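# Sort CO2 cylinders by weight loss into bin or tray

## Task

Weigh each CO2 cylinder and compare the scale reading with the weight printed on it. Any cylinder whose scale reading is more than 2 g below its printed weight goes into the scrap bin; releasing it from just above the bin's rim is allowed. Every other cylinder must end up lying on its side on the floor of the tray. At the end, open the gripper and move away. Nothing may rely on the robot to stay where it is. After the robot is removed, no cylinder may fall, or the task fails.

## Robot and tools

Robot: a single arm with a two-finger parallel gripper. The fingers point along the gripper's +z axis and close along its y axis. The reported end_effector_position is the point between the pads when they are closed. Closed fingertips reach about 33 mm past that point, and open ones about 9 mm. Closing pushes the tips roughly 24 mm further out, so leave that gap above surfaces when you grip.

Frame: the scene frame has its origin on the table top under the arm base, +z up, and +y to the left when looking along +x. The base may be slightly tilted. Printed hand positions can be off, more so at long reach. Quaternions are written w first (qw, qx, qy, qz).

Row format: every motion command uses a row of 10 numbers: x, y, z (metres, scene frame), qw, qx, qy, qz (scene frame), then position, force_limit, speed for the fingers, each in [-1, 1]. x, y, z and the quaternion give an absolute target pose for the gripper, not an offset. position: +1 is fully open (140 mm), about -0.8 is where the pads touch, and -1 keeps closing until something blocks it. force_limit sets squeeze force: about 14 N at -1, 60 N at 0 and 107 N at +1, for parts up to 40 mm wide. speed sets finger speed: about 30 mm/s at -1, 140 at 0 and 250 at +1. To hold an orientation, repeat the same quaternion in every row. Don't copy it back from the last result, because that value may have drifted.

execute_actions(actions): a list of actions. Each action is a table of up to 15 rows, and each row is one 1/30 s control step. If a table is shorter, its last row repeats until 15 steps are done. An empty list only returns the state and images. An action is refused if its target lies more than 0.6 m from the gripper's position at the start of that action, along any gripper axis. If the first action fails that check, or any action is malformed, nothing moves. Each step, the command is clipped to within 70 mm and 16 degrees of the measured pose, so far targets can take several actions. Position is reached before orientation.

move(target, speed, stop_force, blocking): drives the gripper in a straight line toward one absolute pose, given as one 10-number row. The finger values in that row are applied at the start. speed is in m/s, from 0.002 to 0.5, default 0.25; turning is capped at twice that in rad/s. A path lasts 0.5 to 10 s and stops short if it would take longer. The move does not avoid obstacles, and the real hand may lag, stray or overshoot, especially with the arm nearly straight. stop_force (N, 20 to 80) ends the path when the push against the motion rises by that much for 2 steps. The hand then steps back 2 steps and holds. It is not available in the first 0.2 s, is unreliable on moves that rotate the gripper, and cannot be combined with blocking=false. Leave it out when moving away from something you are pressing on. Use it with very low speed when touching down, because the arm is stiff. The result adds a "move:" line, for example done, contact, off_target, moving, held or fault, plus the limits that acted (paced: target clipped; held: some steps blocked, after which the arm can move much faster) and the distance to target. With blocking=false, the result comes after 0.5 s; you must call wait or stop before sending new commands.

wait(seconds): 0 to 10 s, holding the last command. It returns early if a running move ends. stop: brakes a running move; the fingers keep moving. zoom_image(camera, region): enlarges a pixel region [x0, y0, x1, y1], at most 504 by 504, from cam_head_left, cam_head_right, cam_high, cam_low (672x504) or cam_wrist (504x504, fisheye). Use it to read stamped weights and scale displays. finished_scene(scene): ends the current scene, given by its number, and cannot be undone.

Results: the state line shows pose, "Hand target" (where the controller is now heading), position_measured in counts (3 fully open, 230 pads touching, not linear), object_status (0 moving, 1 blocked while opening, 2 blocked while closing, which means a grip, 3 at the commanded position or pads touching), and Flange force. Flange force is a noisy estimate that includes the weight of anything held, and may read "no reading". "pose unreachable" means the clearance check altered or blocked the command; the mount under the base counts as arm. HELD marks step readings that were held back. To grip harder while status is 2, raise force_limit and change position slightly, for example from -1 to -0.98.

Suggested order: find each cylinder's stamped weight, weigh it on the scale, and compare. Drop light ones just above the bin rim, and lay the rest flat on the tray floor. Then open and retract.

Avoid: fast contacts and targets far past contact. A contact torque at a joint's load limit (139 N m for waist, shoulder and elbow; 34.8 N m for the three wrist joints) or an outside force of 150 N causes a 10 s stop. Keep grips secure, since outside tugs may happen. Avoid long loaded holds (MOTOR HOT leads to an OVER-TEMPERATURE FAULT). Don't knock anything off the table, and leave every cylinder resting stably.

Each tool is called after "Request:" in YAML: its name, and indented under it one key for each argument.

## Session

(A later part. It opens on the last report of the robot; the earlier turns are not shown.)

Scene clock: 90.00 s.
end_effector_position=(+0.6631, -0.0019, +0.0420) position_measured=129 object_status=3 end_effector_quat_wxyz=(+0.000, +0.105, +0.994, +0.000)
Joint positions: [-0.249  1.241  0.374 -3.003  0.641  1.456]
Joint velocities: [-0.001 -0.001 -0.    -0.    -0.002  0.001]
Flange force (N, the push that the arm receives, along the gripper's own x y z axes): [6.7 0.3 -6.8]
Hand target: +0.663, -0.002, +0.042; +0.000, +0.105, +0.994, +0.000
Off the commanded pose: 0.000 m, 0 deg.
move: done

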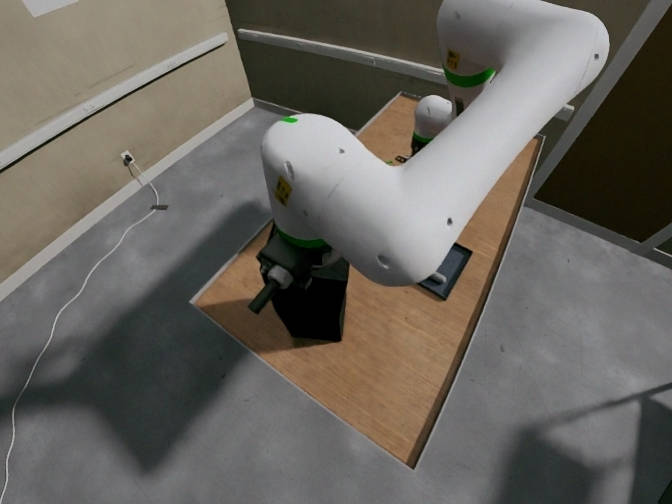

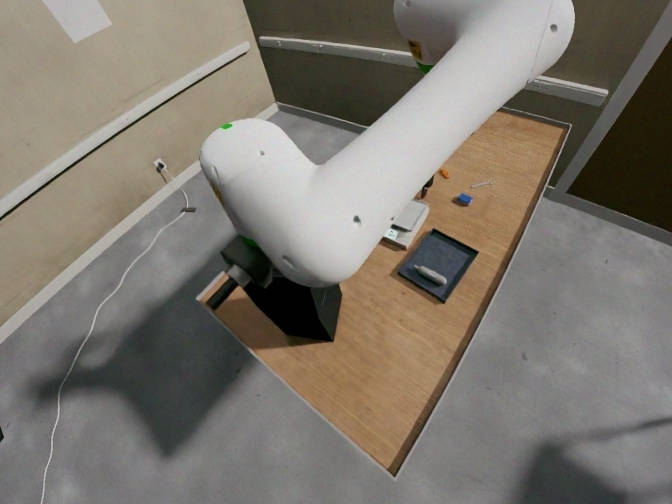

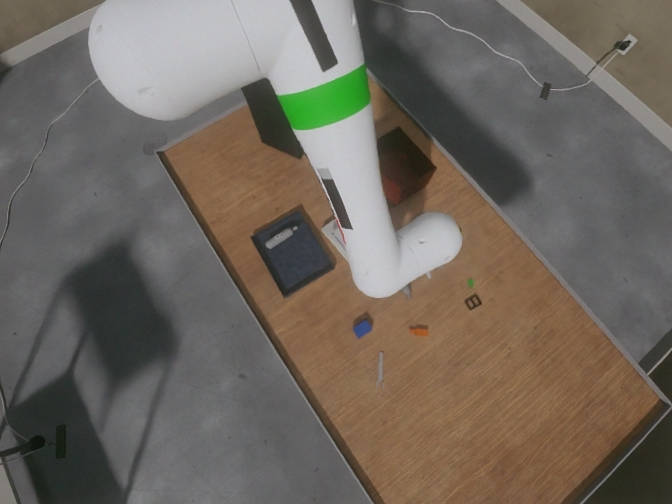

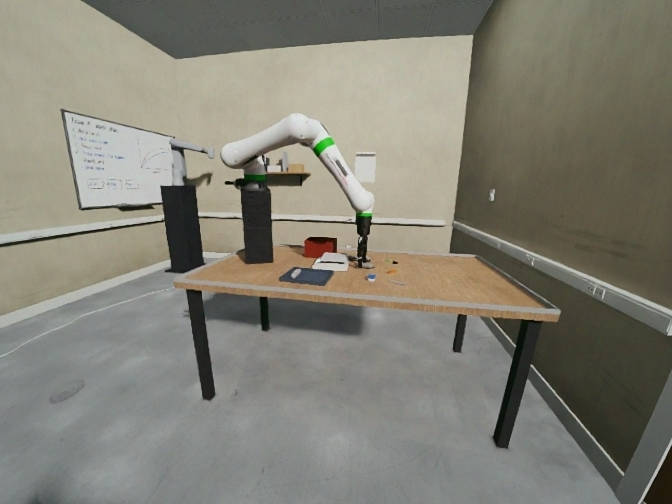

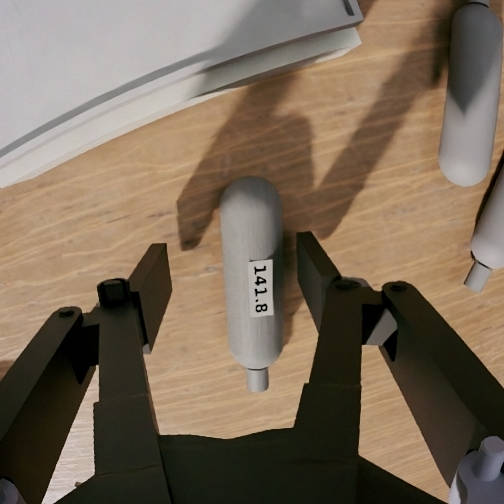

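Request:
move:
  target: [0.665,0.007,0.042,0,0.105,0.995,0,-1,-0.3,0]
  speed: 0.05

Request:
move:
  target: [0.655,0.007,0.13,0,0.105,0.995,0,-1,-0.3,0]

Request:
move:
  target: [0.49,-0.005,0.125,0,0.643,0.766,0,-1,-0.3,0]
  speed: 0.4

Request:
move:
  target: [0.49,-0.005,0.105,0,0.643,0.766,0,-1,-0.3,0]
  speed: 0.04

Request:
move:
  target: [0.49,-0.005,0.105,0,0.643,0.766,0,-0.2,-0.3,0]

Request:
wait:
  seconds: 2

Scene clock: 96.23 s.
end_effector_position=(+0.6650, +0.0070, +0.0420) position_measured=188 object_status=2 end_effector_quat_wxyz=(+0.000, +0.105, +0.994, -0.000)
Joint positions: [-0.235  1.246  0.383 -3.003  0.646  1.441]
Joint velocities: [ 0.001 -0.001  0.     0.    -0.     0.   ]
Flange force (N, the push that the arm receives, along the gripper's own x y z axes): [1.0 -3.9 -14.2]
Hand target: +0.665, +0.007, +0.042; -0.000, +0.105, +0.994, -0.000
Off the commanded pose: 0.000 m, 0 deg.
move: done

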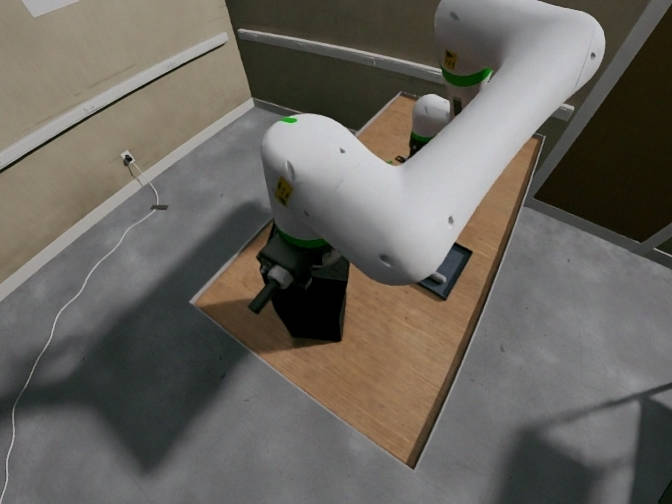

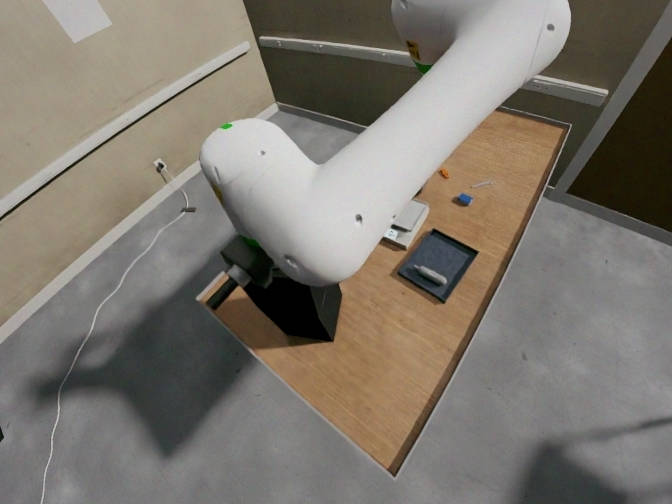

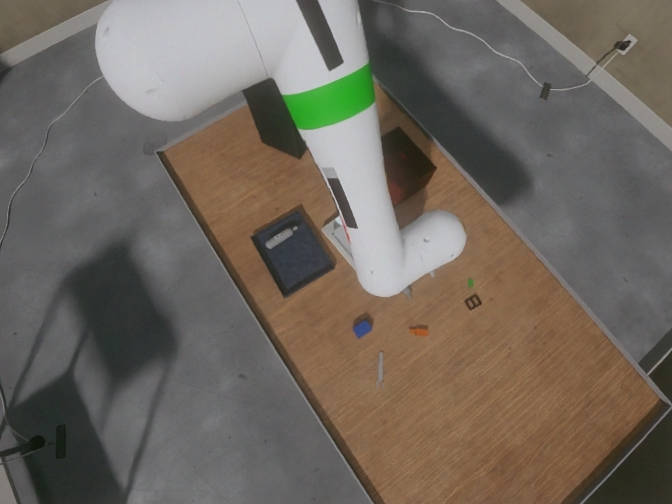

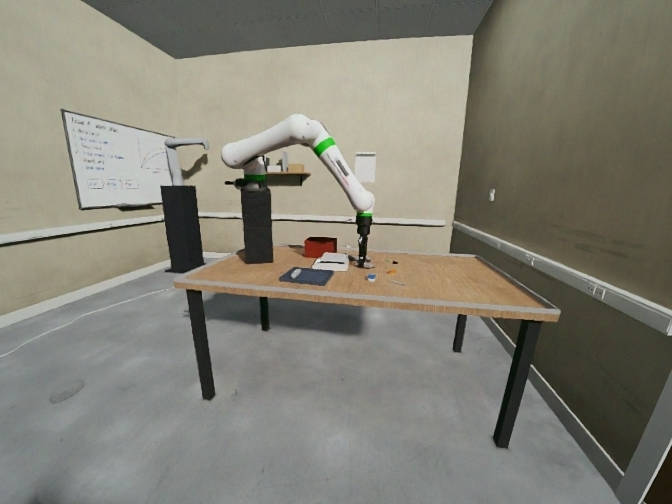

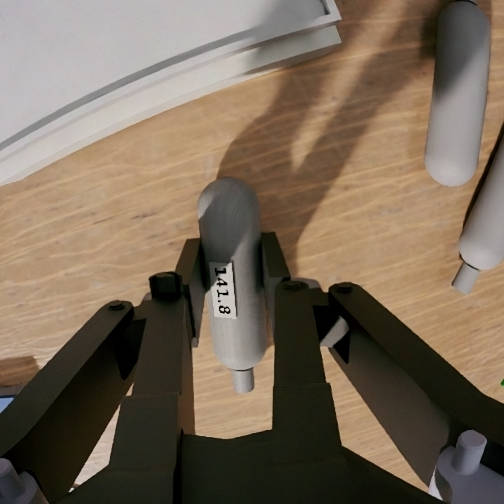

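Scene clock: 97.07 s.
end_effector_position=(+0.6551, +0.0070, +0.1299) position_measured=188 object_status=2 end_effector_quat_wxyz=(-0.000, +0.105, +0.994, +0.000)
Joint positions: [-0.227  1.053  0.242 -3.011  0.698  1.444]
Joint velocities: [ 0.    -0.    -0.     0.    -0.001  0.001]
Flange force (N, the push that the arm receives, along the gripper's own x y z axes): [5.8 -0.3 -3.4]
Hand target: +0.655, +0.007, +0.130; -0.000, +0.105, +0.994, +0.000
Off the commanded pose: 0.000 m, 0 deg.
move: done

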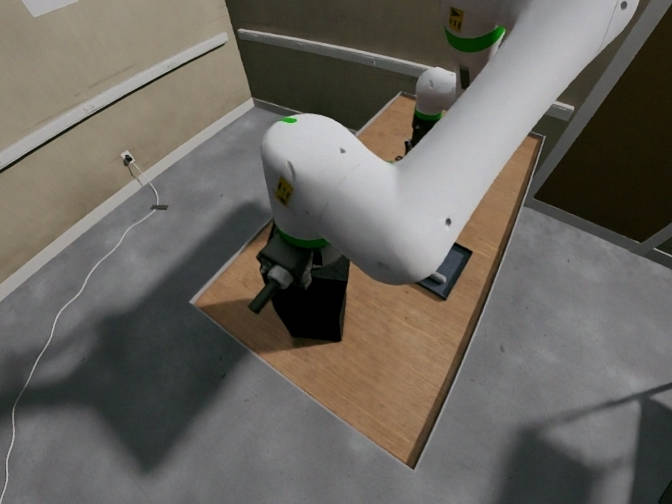

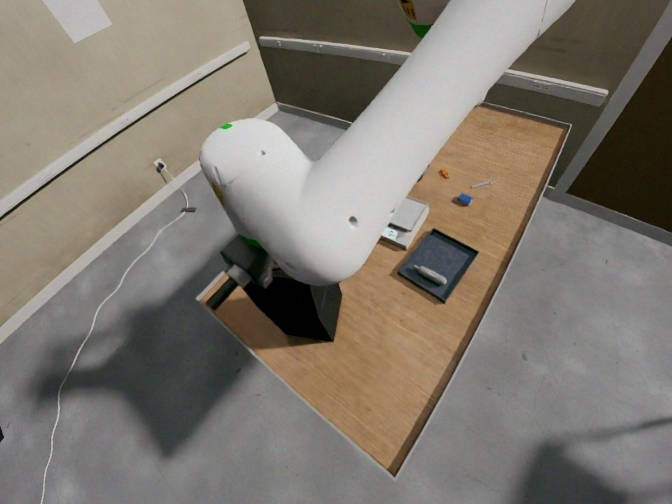

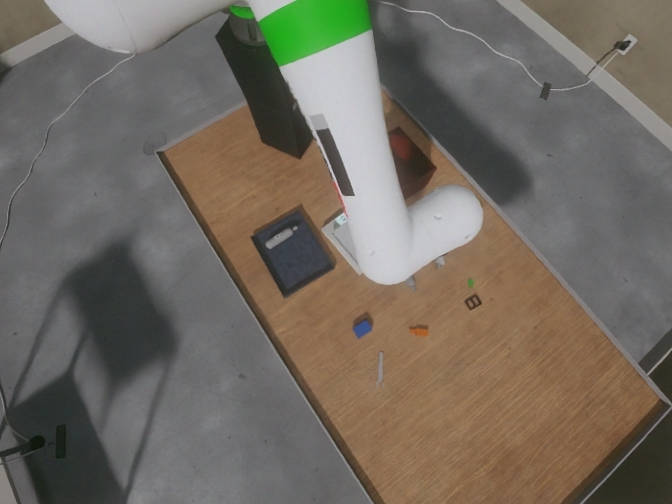

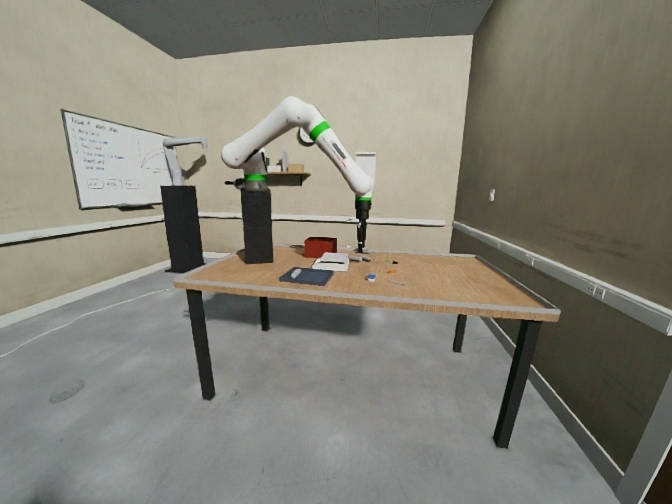

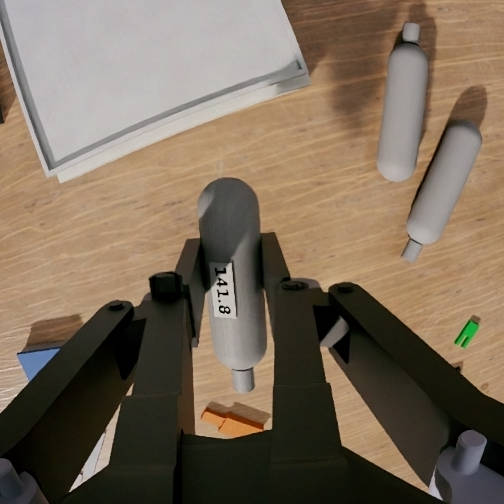

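Scene clock: 99.03 s.
end_effector_position=(+0.4899, -0.0051, +0.1254) position_measured=188 object_status=2 end_effector_quat_wxyz=(-0.000, +0.643, +0.766, +0.000)
Joint positions: [-0.312  0.859 -0.266 -2.93   0.381  0.246]
Joint velocities: [ 0.003 -0.001  0.003  0.007  0.004 -0.011]
Flange force (N, the push that the arm receives, along the gripper's own x y z axes): [2.0 -4.0 -4.6]
Hand target: +0.490, -0.005, +0.125; +0.000, +0.643, +0.766, -0.000
Off the commanded pose: 0.000 m, 0 deg.
move: done

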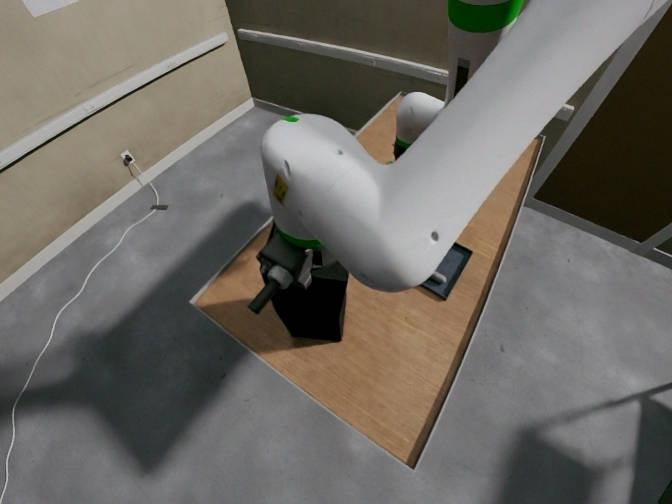

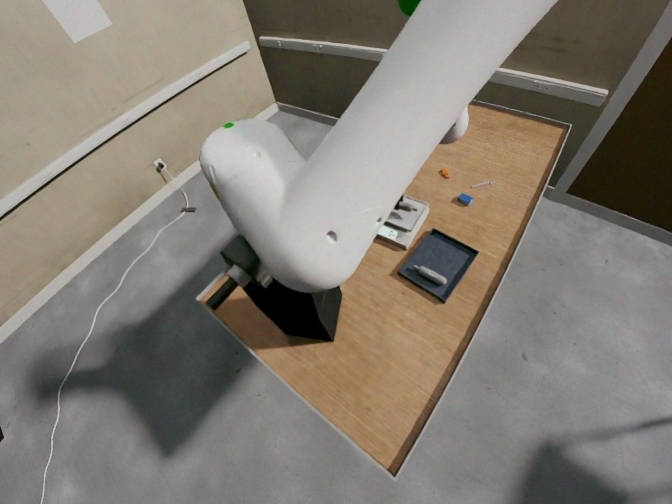

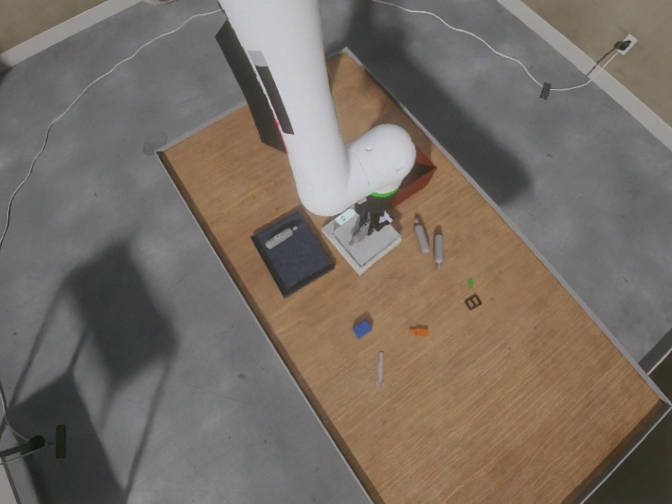

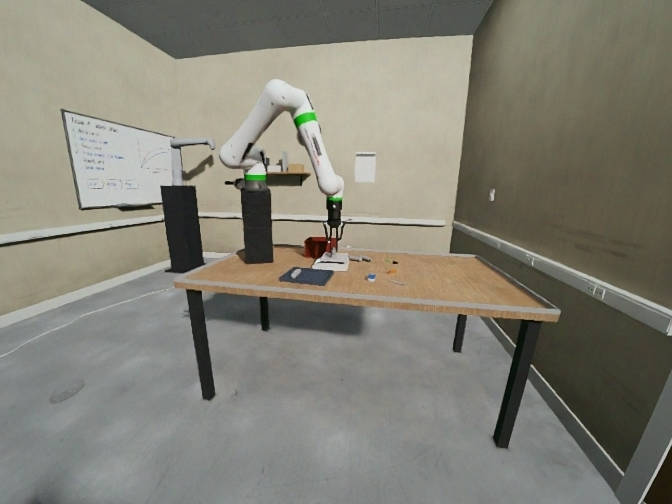

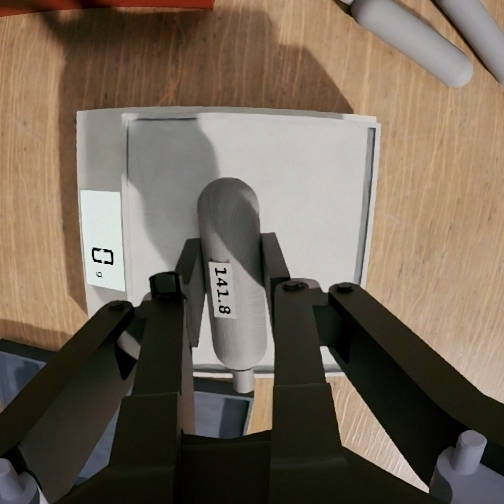

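Scene clock: 99.80 s.
end_effector_position=(+0.4900, -0.0050, +0.1050) position_measured=188 object_status=2 end_effector_quat_wxyz=(+0.000, +0.643, +0.766, +0.000)
Joint positions: [-0.314  0.909 -0.242 -2.916  0.356  0.234]
Joint velocities: [-0.     0.003  0.001 -0.    -0.    -0.002]
Flange force (N, the push that the arm receives, along the gripper's own x y z axes): [1.6 -4.7 -6.3]
Hand target: +0.490, -0.005, +0.105; +0.000, +0.643, +0.766, -0.000
Off the commanded pose: 0.000 m, 0 deg.
move: done

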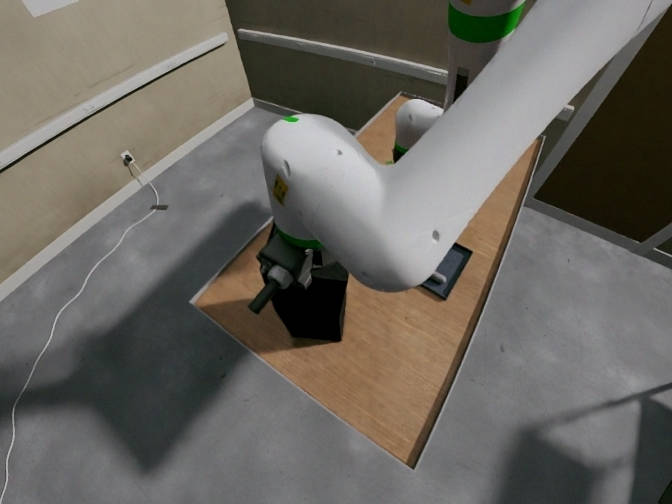

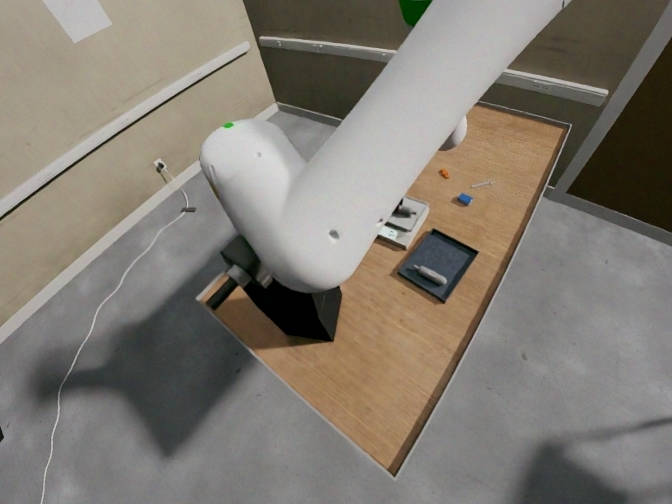

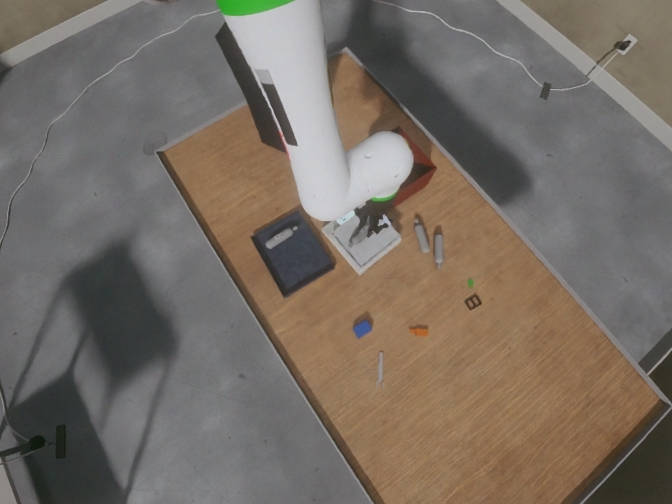

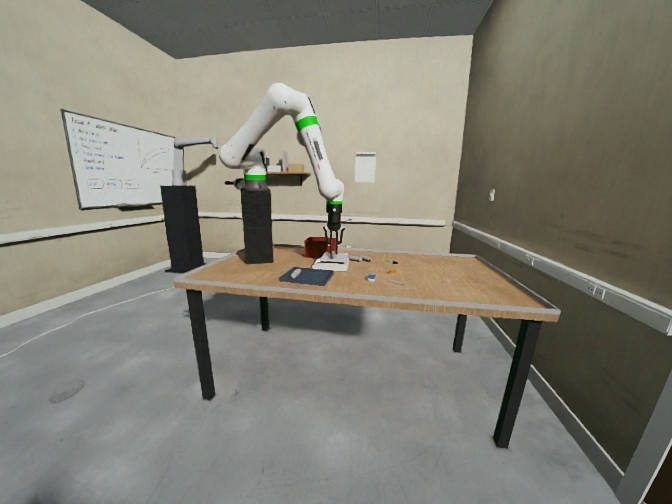

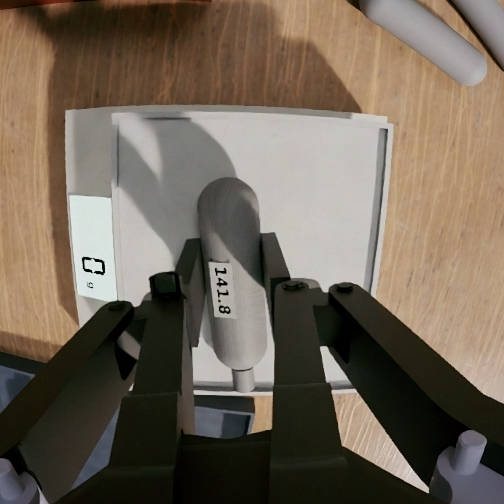

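Scene clock: 100.50 s.
end_effector_position=(+0.4900, -0.0050, +0.1050) position_measured=154 object_status=3 end_effector_quat_wxyz=(+0.000, +0.643, +0.766, +0.000)
Joint positions: [-0.314  0.909 -0.242 -2.916  0.356  0.234]
Joint velocities: [ 0.    -0.001 -0.     0.    -0.     0.   ]
Flange force (N, the push that the arm receives, along the gripper's own x y z axes): [1.5 -1.1 -2.5]
Hand target: +0.490, -0.005, +0.105; +0.000, +0.643, +0.766, -0.000
Off the commanded pose: 0.000 m, 0 deg.
move: done

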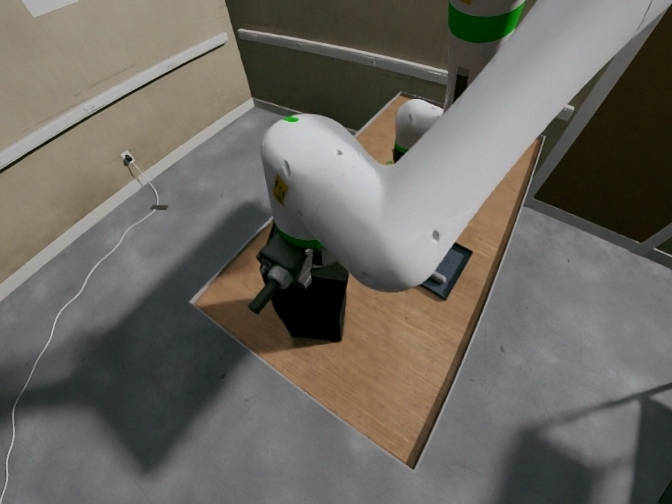

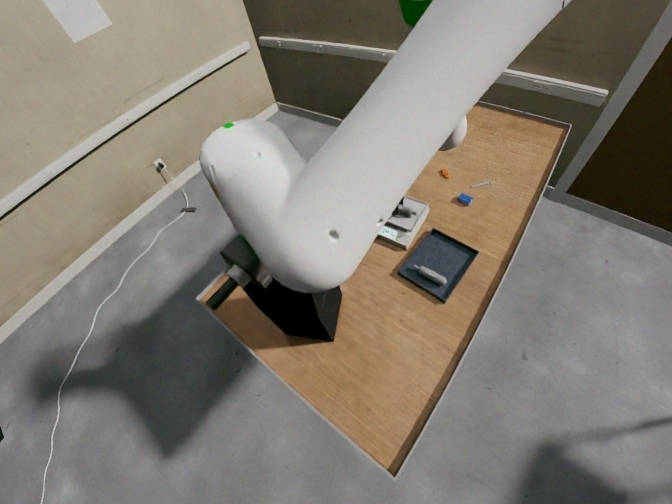

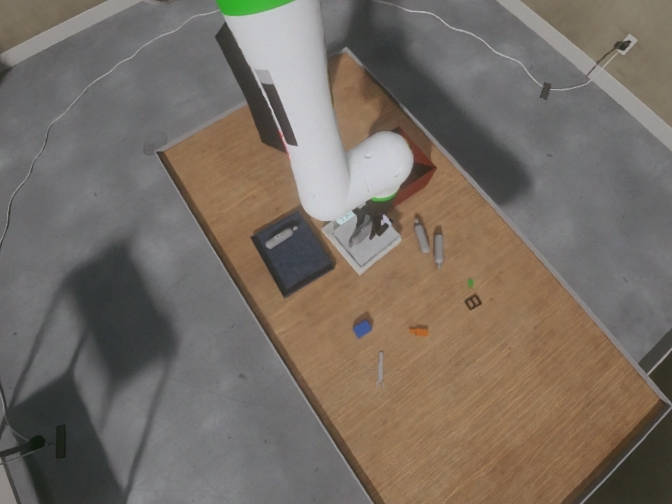

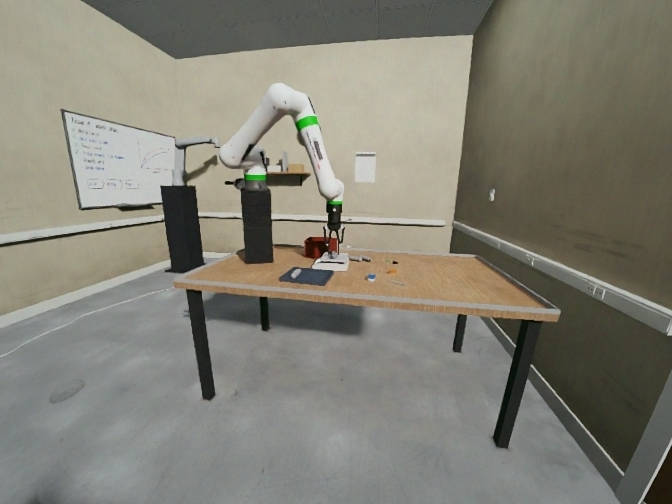

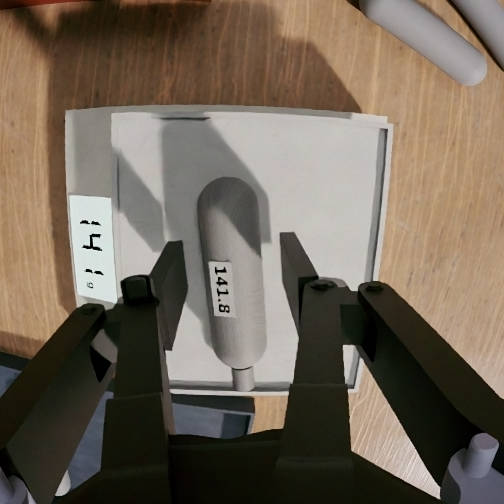

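Scene clock: 102.50 s.
end_effector_position=(+0.4900, -0.0050, +0.1050) position_measured=154 object_status=3 end_effector_quat_wxyz=(+0.000, +0.643, +0.766, -0.000)
Joint positions: [-0.314  0.909 -0.242 -2.916  0.356  0.234]
Joint velocities: [-0.     0.001  0.     0.    -0.     0.   ]
Flange force (N, the push that the arm receives, along the gripper's own x y z axes): [1.5 -4.2 -5.1]
Hand target: +0.490, -0.005, +0.105; +0.000, +0.643, +0.766, -0.000
Off the commanded pose: 0.000 m, 0 deg.
wait: 2.00 s; at rest by 0.17 s

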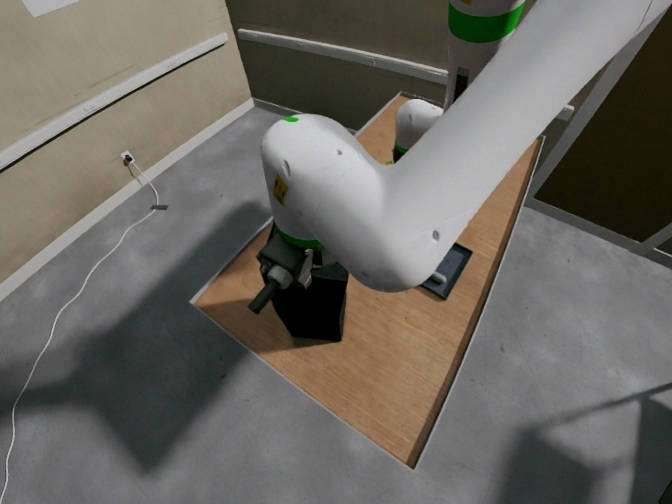

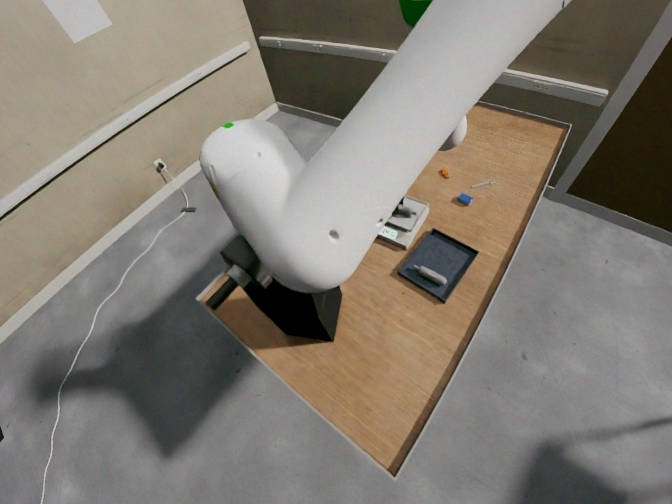

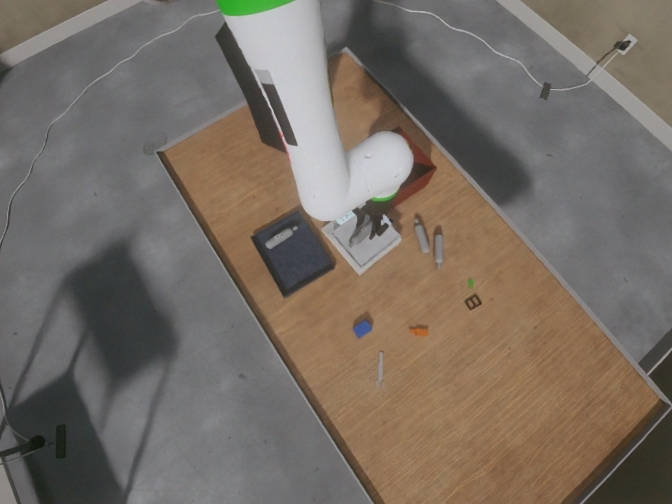

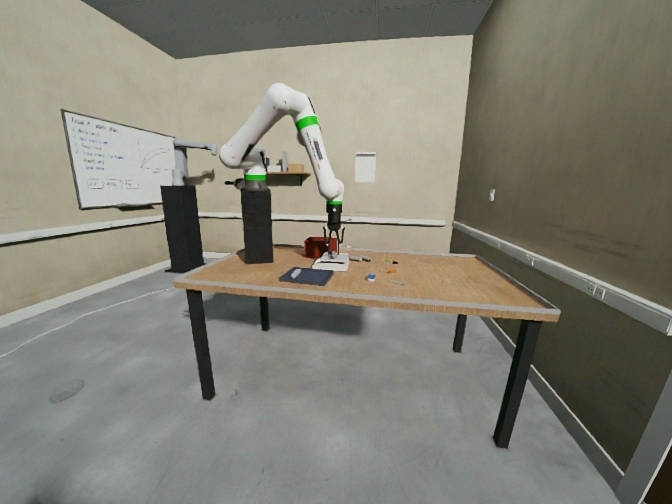

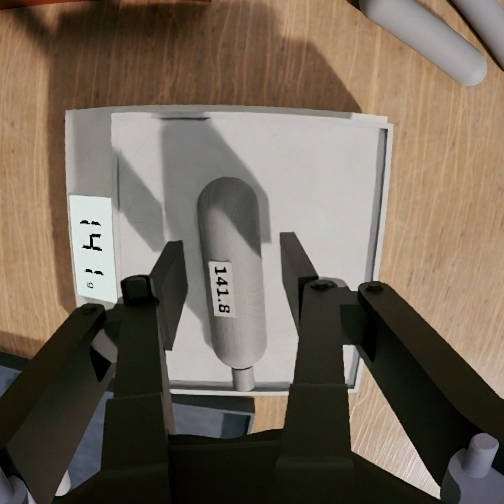

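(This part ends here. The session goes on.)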